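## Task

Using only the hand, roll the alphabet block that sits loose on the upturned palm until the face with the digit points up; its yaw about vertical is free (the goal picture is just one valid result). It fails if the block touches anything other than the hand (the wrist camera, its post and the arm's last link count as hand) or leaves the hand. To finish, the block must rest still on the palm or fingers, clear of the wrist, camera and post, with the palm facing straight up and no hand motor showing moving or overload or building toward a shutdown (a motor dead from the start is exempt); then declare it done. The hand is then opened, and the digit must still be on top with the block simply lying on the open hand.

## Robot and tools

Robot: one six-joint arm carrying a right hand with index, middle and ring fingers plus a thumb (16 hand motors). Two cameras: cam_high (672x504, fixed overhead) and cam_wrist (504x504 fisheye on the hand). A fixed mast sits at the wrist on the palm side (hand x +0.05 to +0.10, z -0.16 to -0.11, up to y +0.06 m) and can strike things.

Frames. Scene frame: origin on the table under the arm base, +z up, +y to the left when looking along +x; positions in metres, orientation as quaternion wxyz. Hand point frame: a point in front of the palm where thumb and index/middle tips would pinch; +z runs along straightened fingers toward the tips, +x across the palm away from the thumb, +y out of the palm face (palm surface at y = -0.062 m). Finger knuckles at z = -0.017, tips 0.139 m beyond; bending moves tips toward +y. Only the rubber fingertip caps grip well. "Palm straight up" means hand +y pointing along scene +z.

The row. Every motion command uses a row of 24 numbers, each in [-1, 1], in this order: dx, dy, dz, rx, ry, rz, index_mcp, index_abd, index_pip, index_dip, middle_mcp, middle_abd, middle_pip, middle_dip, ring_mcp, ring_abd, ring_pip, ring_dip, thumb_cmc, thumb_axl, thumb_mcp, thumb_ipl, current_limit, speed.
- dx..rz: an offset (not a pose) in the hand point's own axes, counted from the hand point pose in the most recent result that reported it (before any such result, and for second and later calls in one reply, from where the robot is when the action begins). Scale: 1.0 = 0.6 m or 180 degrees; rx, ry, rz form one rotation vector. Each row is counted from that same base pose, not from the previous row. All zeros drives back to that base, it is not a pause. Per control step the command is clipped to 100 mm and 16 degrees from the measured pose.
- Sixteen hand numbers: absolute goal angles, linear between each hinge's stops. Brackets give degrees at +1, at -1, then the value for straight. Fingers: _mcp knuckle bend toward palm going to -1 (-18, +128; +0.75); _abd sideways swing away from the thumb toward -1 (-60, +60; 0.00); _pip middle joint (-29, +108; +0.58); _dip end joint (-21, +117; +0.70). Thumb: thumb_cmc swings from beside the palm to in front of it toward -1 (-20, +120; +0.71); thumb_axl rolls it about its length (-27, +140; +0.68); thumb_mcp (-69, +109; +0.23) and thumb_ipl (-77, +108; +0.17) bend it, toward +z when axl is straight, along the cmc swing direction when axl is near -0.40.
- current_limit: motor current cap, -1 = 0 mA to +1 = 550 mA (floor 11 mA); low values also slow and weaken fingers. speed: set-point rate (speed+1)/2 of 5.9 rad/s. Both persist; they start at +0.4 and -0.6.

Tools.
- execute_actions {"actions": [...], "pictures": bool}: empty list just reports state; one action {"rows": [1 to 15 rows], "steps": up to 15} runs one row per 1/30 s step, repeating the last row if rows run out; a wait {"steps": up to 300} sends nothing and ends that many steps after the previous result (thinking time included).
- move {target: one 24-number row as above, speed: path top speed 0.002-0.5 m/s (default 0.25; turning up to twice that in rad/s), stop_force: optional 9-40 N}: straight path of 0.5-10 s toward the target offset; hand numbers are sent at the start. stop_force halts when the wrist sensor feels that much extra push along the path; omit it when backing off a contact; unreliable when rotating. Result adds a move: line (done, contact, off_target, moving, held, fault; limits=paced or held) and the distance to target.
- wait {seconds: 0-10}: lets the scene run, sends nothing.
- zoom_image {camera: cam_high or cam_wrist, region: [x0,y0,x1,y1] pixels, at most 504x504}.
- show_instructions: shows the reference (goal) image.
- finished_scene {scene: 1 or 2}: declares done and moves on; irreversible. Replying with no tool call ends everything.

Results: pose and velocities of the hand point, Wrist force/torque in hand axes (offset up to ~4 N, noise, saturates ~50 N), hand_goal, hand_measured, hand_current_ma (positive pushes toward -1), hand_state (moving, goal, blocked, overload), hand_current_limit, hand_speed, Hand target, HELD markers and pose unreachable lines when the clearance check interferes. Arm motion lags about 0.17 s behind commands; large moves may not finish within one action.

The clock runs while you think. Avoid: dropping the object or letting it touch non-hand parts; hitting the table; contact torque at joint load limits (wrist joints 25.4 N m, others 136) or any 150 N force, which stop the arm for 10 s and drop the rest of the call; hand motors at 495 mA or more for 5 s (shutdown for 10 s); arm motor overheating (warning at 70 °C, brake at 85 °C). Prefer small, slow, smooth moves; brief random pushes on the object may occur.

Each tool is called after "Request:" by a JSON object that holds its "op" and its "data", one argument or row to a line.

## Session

Request:
{"op": "execute_actions", "data": {
  "actions": []
}}

Scene clock: 0.00 s of 4800.00 s.
end_effector_position=(+0.6029, +0.1026, +0.4855) hand_goal=(+0.046, +0.000, -0.008, +0.280, +0.046, +0.000, -0.008, +0.280, +0.046, +0.000, -0.008, +0.280, -0.104, +0.266, +0.032, -0.018) hand_measured=(+0.060, +0.000, -0.006, +0.282, +0.060, +0.000, -0.006, +0.282, +0.060, +0.000, -0.006, +0.282, -0.094, +0.270, +0.034, -0.016) hand_current_ma=(+77, +0, +12, +12, +77, +0, +12, +12, +77, +0, +12, +12, +64, +27, +12, +12) hand_state=(goal, goal, goal, goal, goal, goal, goal, goal, goal, goal, goal, goal, goal, goal, goal, goal) hand_current_limit=0.40 hand_speed=-0.60 end_effector_quat_wxyz=(+0.488, +0.445, +0.529, +0.533) end_effector_velocity=(-0.000, +0.001, +0.000) end_effector_angular_velocity=(-0.000, -0.001, +0.002)
Joint positions: [-0.133 -1.173  2.184 -4.182 -1.339 -0.041]
Joint velocities: [ 0.001  0.     0.    -0.001  0.    -0.   ]
Motor temperatures (°C, as the motors report them): [26 29 28 31 36 39]
Wrist force (N, on the end effector, along its own x y z axes, offset not removed): no reading
Wrist torque (N m, same axes, about the end effector's origin, offset not removed): no reading
Hand target: +0.603, +0.103, +0.486; +0.488, +0.445, +0.529, +0.533
camera_calibration (this result's frames):
cam_wrist: T_world_to_cam=[[0.0771918, -0.738168, 0.670186, -0.262498], [-0.619015, -0.562425, -0.548178, 0.654876], [0.781577, -0.37254, -0.500352, -0.0626926], [0, 0, 0, 1]] pos_world=[0.47464, 0.151195, 0.503543]

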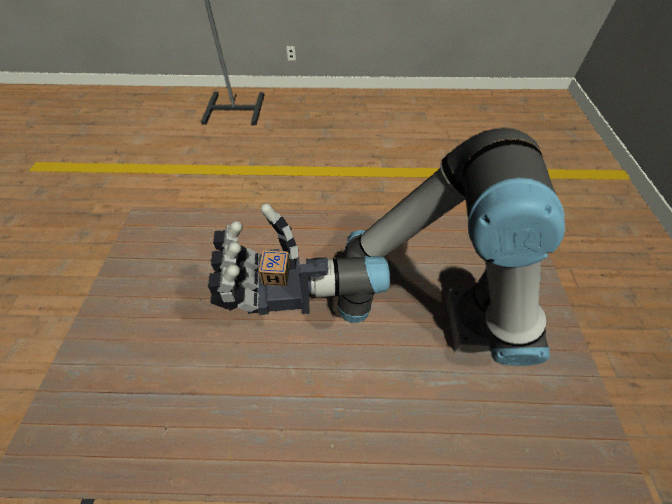

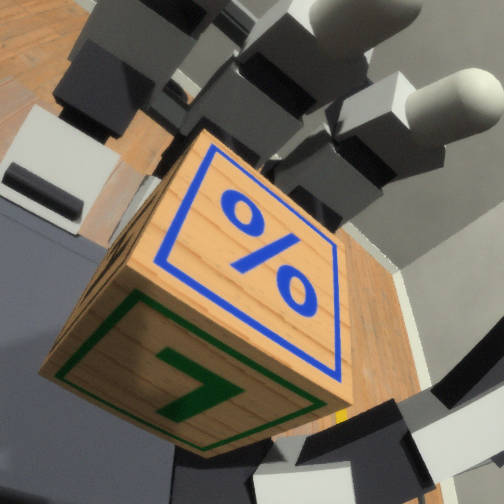

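Request:
{"op": "show_instructions", "data": {

}}

Request:
{"op": "move", "data": {
  "target": [0,0,0,0.33,0,-0.015,-0.1,0,0.2,-0.2,-0.1,0,0.2,-0.2,-0.1,0,0.2,-0.2,-0.1,0.27,0.03,0,0.4,-0.8],
  "speed": 0.1
}}

Reference images for this scene: goal picture from the wrist camera place.

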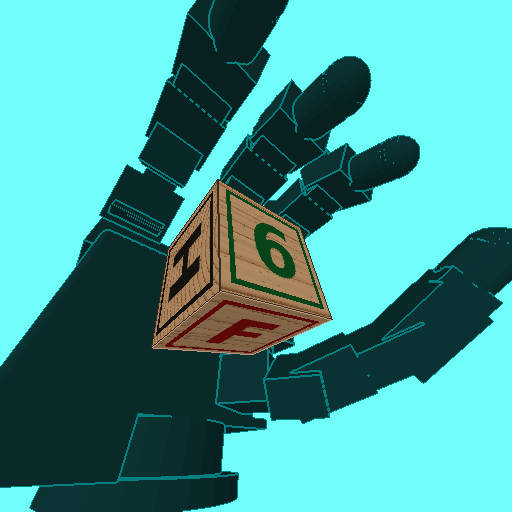

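Scene clock: 8.37 s of 4800.00 s.
end_effector_position=(+0.6024, +0.1026, +0.4853) hand_goal=(-0.100, +0.000, +0.200, -0.200, -0.100, +0.000, +0.200, -0.200, -0.100, +0.000, +0.200, -0.200, -0.100, +0.270, +0.030, +0.000) hand_measured=(-0.088, +0.000, +0.200, -0.198, -0.088, +0.000, +0.200, -0.198, -0.088, +0.000, +0.200, -0.198, -0.094, +0.270, +0.028, -0.004) hand_current_ma=(+69, +0, -2, +11, +72, +0, -2, +11, +69, +0, -2, +11, +37, +2, -14, -20) hand_state=(goal, goal, goal, goal, goal, goal, goal, goal, goal, goal, goal, goal, goal, goal, goal, goal) hand_current_limit=0.40 hand_speed=-0.80 end_effector_quat_wxyz=(+0.216, +0.617, +0.733, +0.190) end_effector_velocity=(-0.000, +0.001, -0.001) end_effector_angular_velocity=(-0.000, +0.010, -0.001)
Joint positions: [-0.083 -1.722  1.917 -2.333 -1.537 -0.216]
Joint velocities: [ 0.002  0.002 -0.007  0.015 -0.002  0.002]
Motor temperatures (°C, as the motors report them): [26 29 28 31 36 39]
Wrist force (N, on the end effector, along its own x y z axes, offset not removed): [-1.3 0.2 -1.6]
Wrist torque (N m, same axes, about the end effector's origin, offset not removed): [0.44 0.01 -0.26]
Hand target: +0.602, +0.103, +0.485; +0.215, +0.617, +0.733, +0.190
Off the commanded pose: 0.001 m, 0 deg.
move: done
camera_calibration (this result's frames):
cam_wrist: T_world_to_cam=[[0.643439, -0.651602, 0.401748, -0.482004], [-0.765497, -0.547549, 0.33794, 0.311118], [-0.000225269, -0.524981, -0.851114, 0.594459], [0, 0, 0, 1]] pos_world=[0.548434, 0.168358, 0.594457]

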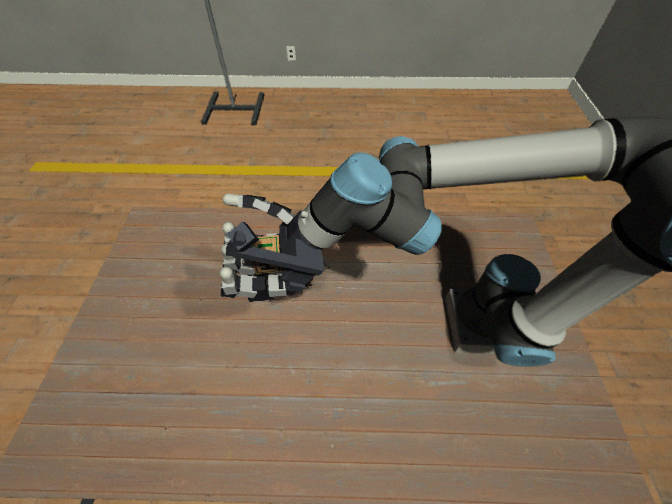

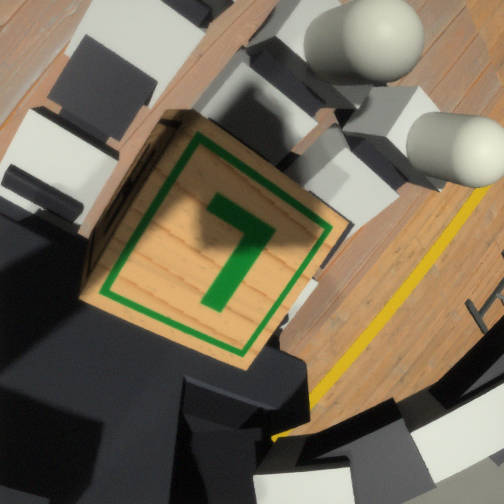

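Request:
{"op": "move", "data": {
  "target": [0,0,0,0,0,0,0.75,0,-0.6,0.4,0.75,0,-0.6,0.4,0.75,0,-0.6,0.4,-0.1,0.27,0.03,0,0.4,-0.88]
}}

Scene clock: 16.30 s of 4800.00 s.
end_effector_position=(+0.6024, +0.1026, +0.4853) hand_goal=(+0.750, +0.000, -0.600, +0.400, +0.750, +0.000, -0.600, +0.400, +0.750, +0.000, -0.600, +0.400, -0.100, +0.270, +0.030, +0.000) hand_measured=(+0.754, +0.000, -0.592, +0.398, +0.758, +0.000, -0.586, +0.398, +0.754, +0.000, -0.592, +0.398, -0.094, +0.270, +0.028, -0.004) hand_current_ma=(+24, +0, +44, -12, +40, +0, +72, -6, +24, +0, +44, -12, +36, +2, -14, -20) hand_state=(goal, goal, goal, goal, goal, goal, goal, goal, goal, goal, goal, goal, goal, goal, goal, goal) hand_current_limit=0.40 hand_speed=-0.88 end_effector_quat_wxyz=(+0.216, +0.617, +0.733, +0.190) end_effector_velocity=(-0.000, +0.001, +0.000) end_effector_angular_velocity=(+0.001, -0.000, -0.001)
Joint positions: [-0.083 -1.722  1.917 -2.333 -1.537 -0.216]
Joint velocities: [ 0.001 -0.    -0.     0.    -0.     0.003]
Motor temperatures (°C, as the motors report them): [26 29 28 31 36 39]
Wrist force (N, on the end effector, along its own x y z axes, offset not removed): [-1.4 0.6 -2.2]
Wrist torque (N m, same axes, about the end effector's origin, offset not removed): [0.46 0.12 -0.15]
Hand target: +0.602, +0.103, +0.485; +0.216, +0.617, +0.733, +0.190
Off the commanded pose: 0.000 m, 0 deg.
move: done
camera_calibration (this result's frames):
cam_wrist: T_world_to_cam=[[0.643439, -0.651602, 0.401748, -0.482004], [-0.765498, -0.54755, 0.337938, 0.311119], [-0.00022354, -0.52498, -0.851115, 0.594458], [0, 0, 0, 1]] pos_world=[0.548434, 0.168358, 0.594457]

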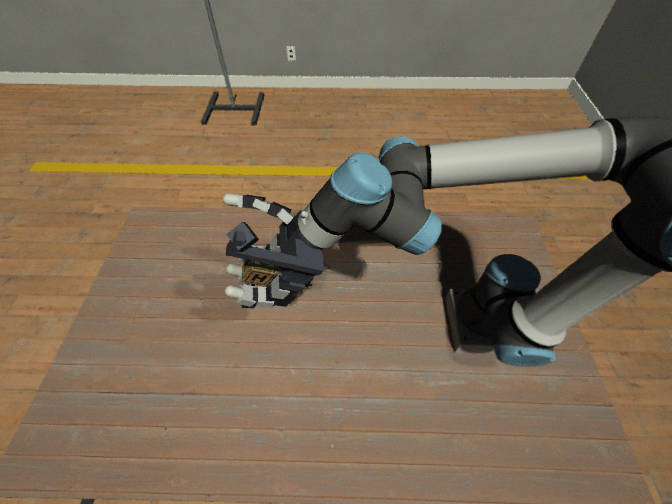

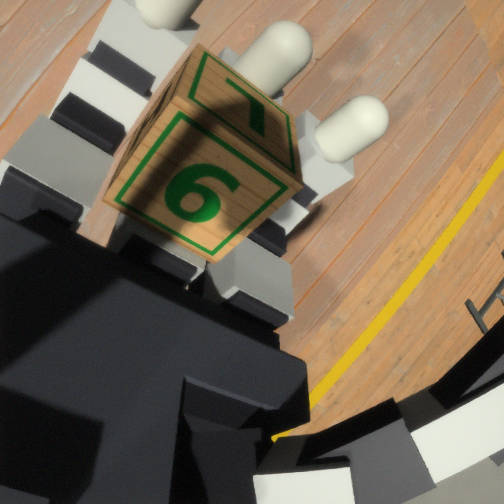

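Request:
{"op": "move", "data": {
  "target": [0,0,0,0,0,0,0.75,0,-0.25,0.35,0.75,0,-0.25,0.35,0.75,0,-0.25,0.35,-0.1,0.27,0.03,0,0.4,-0.92]
}}

Scene clock: 20.67 s of 4800.00 s.
end_effector_position=(+0.6024, +0.1026, +0.4853) hand_goal=(+0.750, +0.000, -0.250, +0.350, +0.750, +0.000, -0.250, +0.350, +0.750, +0.000, -0.250, +0.350, -0.100, +0.270, +0.030, +0.000) hand_measured=(+0.754, +0.000, -0.250, +0.354, +0.758, +0.000, -0.248, +0.354, +0.754, +0.000, -0.250, +0.354, -0.094, +0.270, +0.028, -0.004) hand_current_ma=(+25, +0, +2, +19, +47, +0, +13, +21, +25, +0, +2, +19, +36, +2, -14, -20) hand_state=(goal, goal, goal, goal, goal, goal, goal, goal, goal, goal, goal, goal, goal, goal, goal, goal) hand_current_limit=0.40 hand_speed=-0.92 end_effector_quat_wxyz=(+0.216, +0.617, +0.733, +0.190) end_effector_velocity=(-0.000, -0.000, -0.000) end_effector_angular_velocity=(+0.001, +0.001, -0.001)
Joint positions: [-0.083 -1.722  1.917 -2.333 -1.537 -0.216]
Joint velocities: [-0.001 -0.    -0.     0.001  0.     0.001]
Motor temperatures (°C, as the motors report them): [26 29 28 31 36 39]
Wrist force (N, on the end effector, along its own x y z axes, offset not removed): [0.0 -0.5 -1.7]
Wrist torque (N m, same axes, about the end effector's origin, offset not removed): [0.29 0.01 -0.26]
Hand target: +0.602, +0.103, +0.485; +0.216, +0.617, +0.733, +0.190
Off the commanded pose: 0.000 m, 0 deg.
move: done
camera_calibration (this result's frames):
cam_wrist: T_world_to_cam=[[0.643439, -0.651602, 0.401748, -0.482004], [-0.765498, -0.54755, 0.337938, 0.31112], [-0.00022337, -0.52498, -0.851115, 0.594458], [0, 0, 0, 1]] pos_world=[0.548434, 0.168358, 0.594457]

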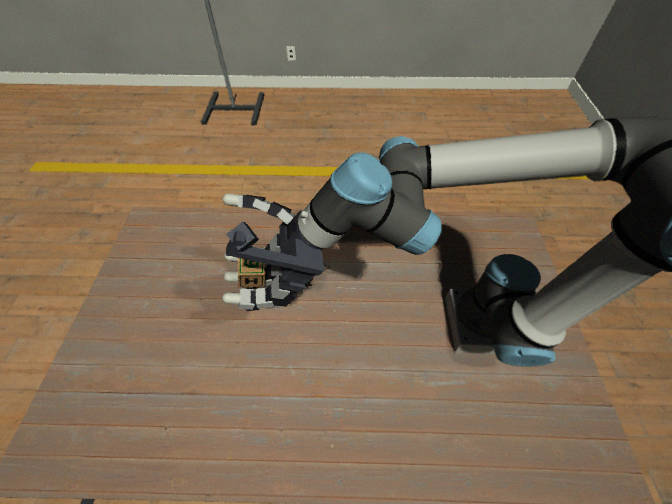

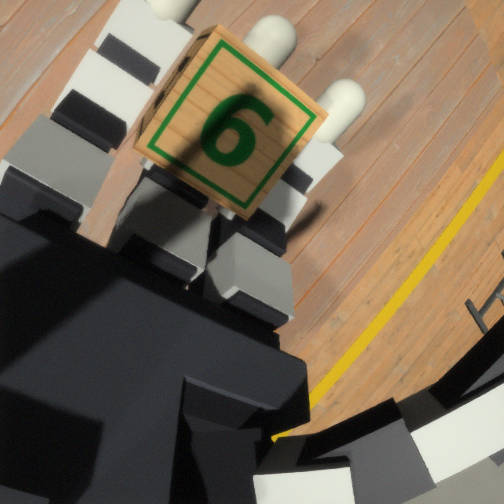

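Request:
{"op": "move", "data": {
  "target": [0,0,0,-0.315,0,0.031,0.73,0,0.56,0.4,0.73,0,0.56,0.4,0.73,0,0.56,0.4,-0.1,0.27,0.03,0,0.4,-0.947],
  "speed": 0.08
}}

Request:
{"op": "move", "data": {
  "target": [0,0,0,0,0,0,0.73,0,0.56,0.65,0.73,0,0.56,0.65,0.73,0,0.56,0.65,-0.1,0.27,0.03,0,0.4,-0.9]
}}

Scene clock: 32.13 s of 4800.00 s.
end_effector_position=(+0.6029, +0.1026, +0.4855) hand_goal=(+0.730, +0.000, +0.560, +0.400, +0.730, +0.000, +0.560, +0.400, +0.730, +0.000, +0.560, +0.400, -0.100, +0.270, +0.030, +0.000) hand_measured=(+0.746, +0.000, +0.560, +0.398, +0.754, +0.000, +0.562, +0.398, +0.748, +0.000, +0.560, +0.398, -0.094, +0.270, +0.028, -0.004) hand_current_ma=(+94, +0, +3, -11, +139, +0, +14, -8, +94, +0, +3, -11, +36, +2, -14, -20) hand_state=(goal, goal, goal, goal, blocked, goal, goal, goal, goal, goal, goal, goal, goal, goal, goal, goal) hand_current_limit=0.40 hand_speed=-0.95 end_effector_quat_wxyz=(+0.473, +0.474, +0.526, +0.525) end_effector_velocity=(-0.000, +0.000, +0.000) end_effector_angular_velocity=(+0.003, -0.011, +0.001)
Joint positions: [-0.11  -1.211  2.198 -4.111 -1.388 -0.009]
Joint velocities: [ 0.002  0.009 -0.004 -0.016 -0.001  0.004]
Motor temperatures (°C, as the motors report them): [26 29 28 31 36 39]
Wrist force (N, on the end effector, along its own x y z axes, offset not removed): [-2.7 0.6 -2.9]
Wrist torque (N m, same axes, about the end effector's origin, offset not removed): [0.44 0.46 -0.17]
Hand target: +0.603, +0.103, +0.486; +0.473, +0.474, +0.526, +0.525
Off the commanded pose: 0.000 m, 0 deg.
move: done
camera_calibration (this result's frames):
cam_wrist: T_world_to_cam=[[0.0916254, -0.764075, 0.638588, -0.253161], [-0.660042, -0.526775, -0.535587, 0.669793], [0.745621, -0.372421, -0.552587, -0.0156443], [0, 0, 0, 1]] pos_world=[0.476952, 0.15357, 0.511753]

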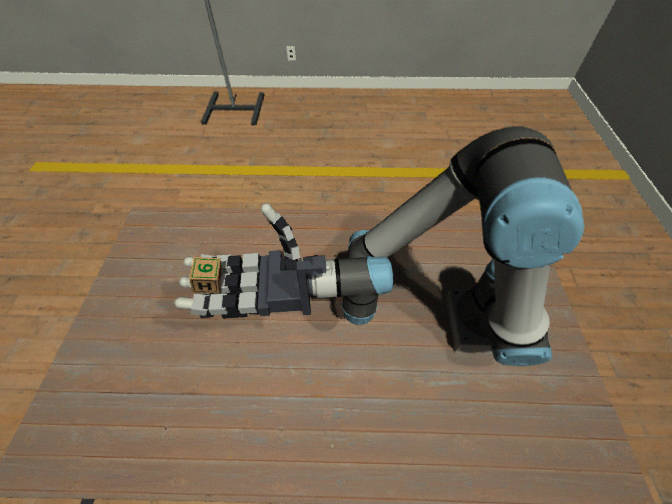

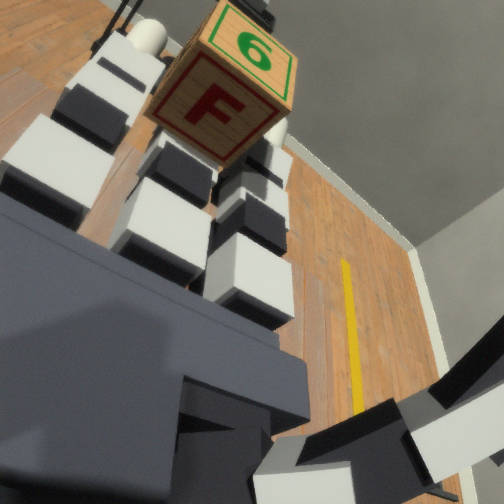

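Scene clock: 33.40 s of 4800.00 s.
end_effector_position=(+0.6029, +0.1026, +0.4855) hand_goal=(+0.730, +0.000, +0.560, +0.650, +0.730, +0.000, +0.560, +0.650, +0.730, +0.000, +0.560, +0.650, -0.100, +0.270, +0.030, +0.000) hand_measured=(+0.746, +0.000, +0.560, +0.648, +0.754, +0.000, +0.562, +0.648, +0.748, +0.000, +0.560, +0.648, -0.094, +0.270, +0.028, -0.004) hand_current_ma=(+94, +0, +3, -11, +139, +0, +15, -7, +94, +0, +3, -11, +36, +2, -14, -20) hand_state=(goal, goal, goal, goal, blocked, goal, goal, goal, goal, goal, goal, goal, goal, goal, goal, goal) hand_current_limit=0.40 hand_speed=-0.90 end_effector_quat_wxyz=(+0.473, +0.474, +0.526, +0.525) end_effector_velocity=(-0.000, +0.000, +0.000) end_effector_angular_velocity=(-0.000, -0.001, +0.000)
Joint positions: [-0.11  -1.211  2.198 -4.111 -1.388 -0.009]
Joint velocities: [ 0. -0. -0. -0.  0.  0.]
Motor temperatures (°C, as the motors report them): [26 29 28 31 36 39]
Wrist force (N, on the end effector, along its own x y z axes, offset not removed): [-0.9 -0.5 -1.9]
Wrist torque (N m, same axes, about the end effector's origin, offset not removed): [0.07 0.11 -0.23]
Hand target: +0.603, +0.103, +0.485; +0.473, +0.474, +0.526, +0.525
Off the commanded pose: 0.000 m, 0 deg.
move: done
camera_calibration (this result's frames):
cam_wrist: T_world_to_cam=[[0.0916232, -0.764075, 0.638588, -0.253154], [-0.660044, -0.526773, -0.535586, 0.669796], [0.745619, -0.372424, -0.552588, -0.0156385], [0, 0, 0, 1]] pos_world=[0.47695, 0.153578, 0.511752]

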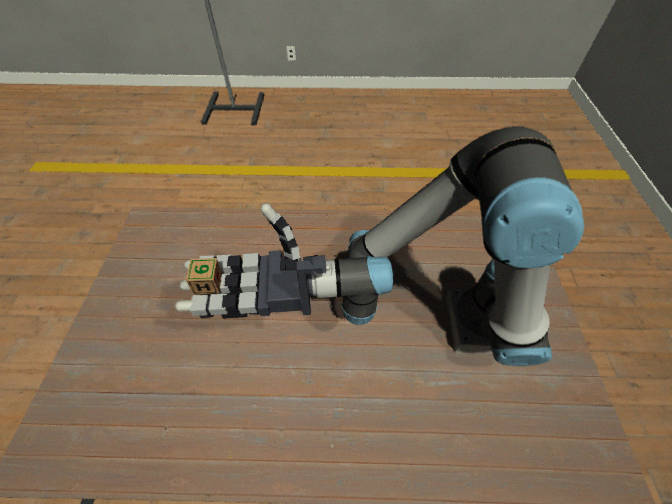

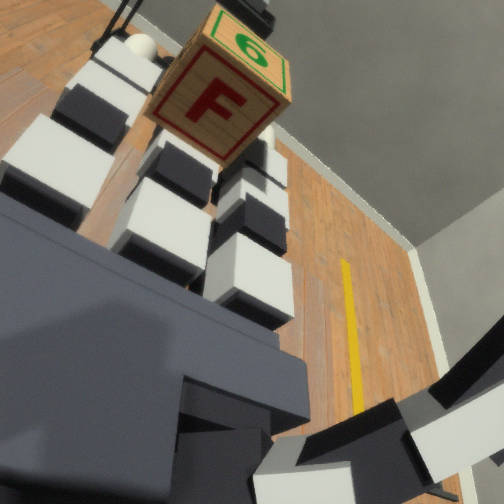

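Request:
{"op": "finished_scene", "data": {
  "scene": 2
}}

The scene is finished: the task was done.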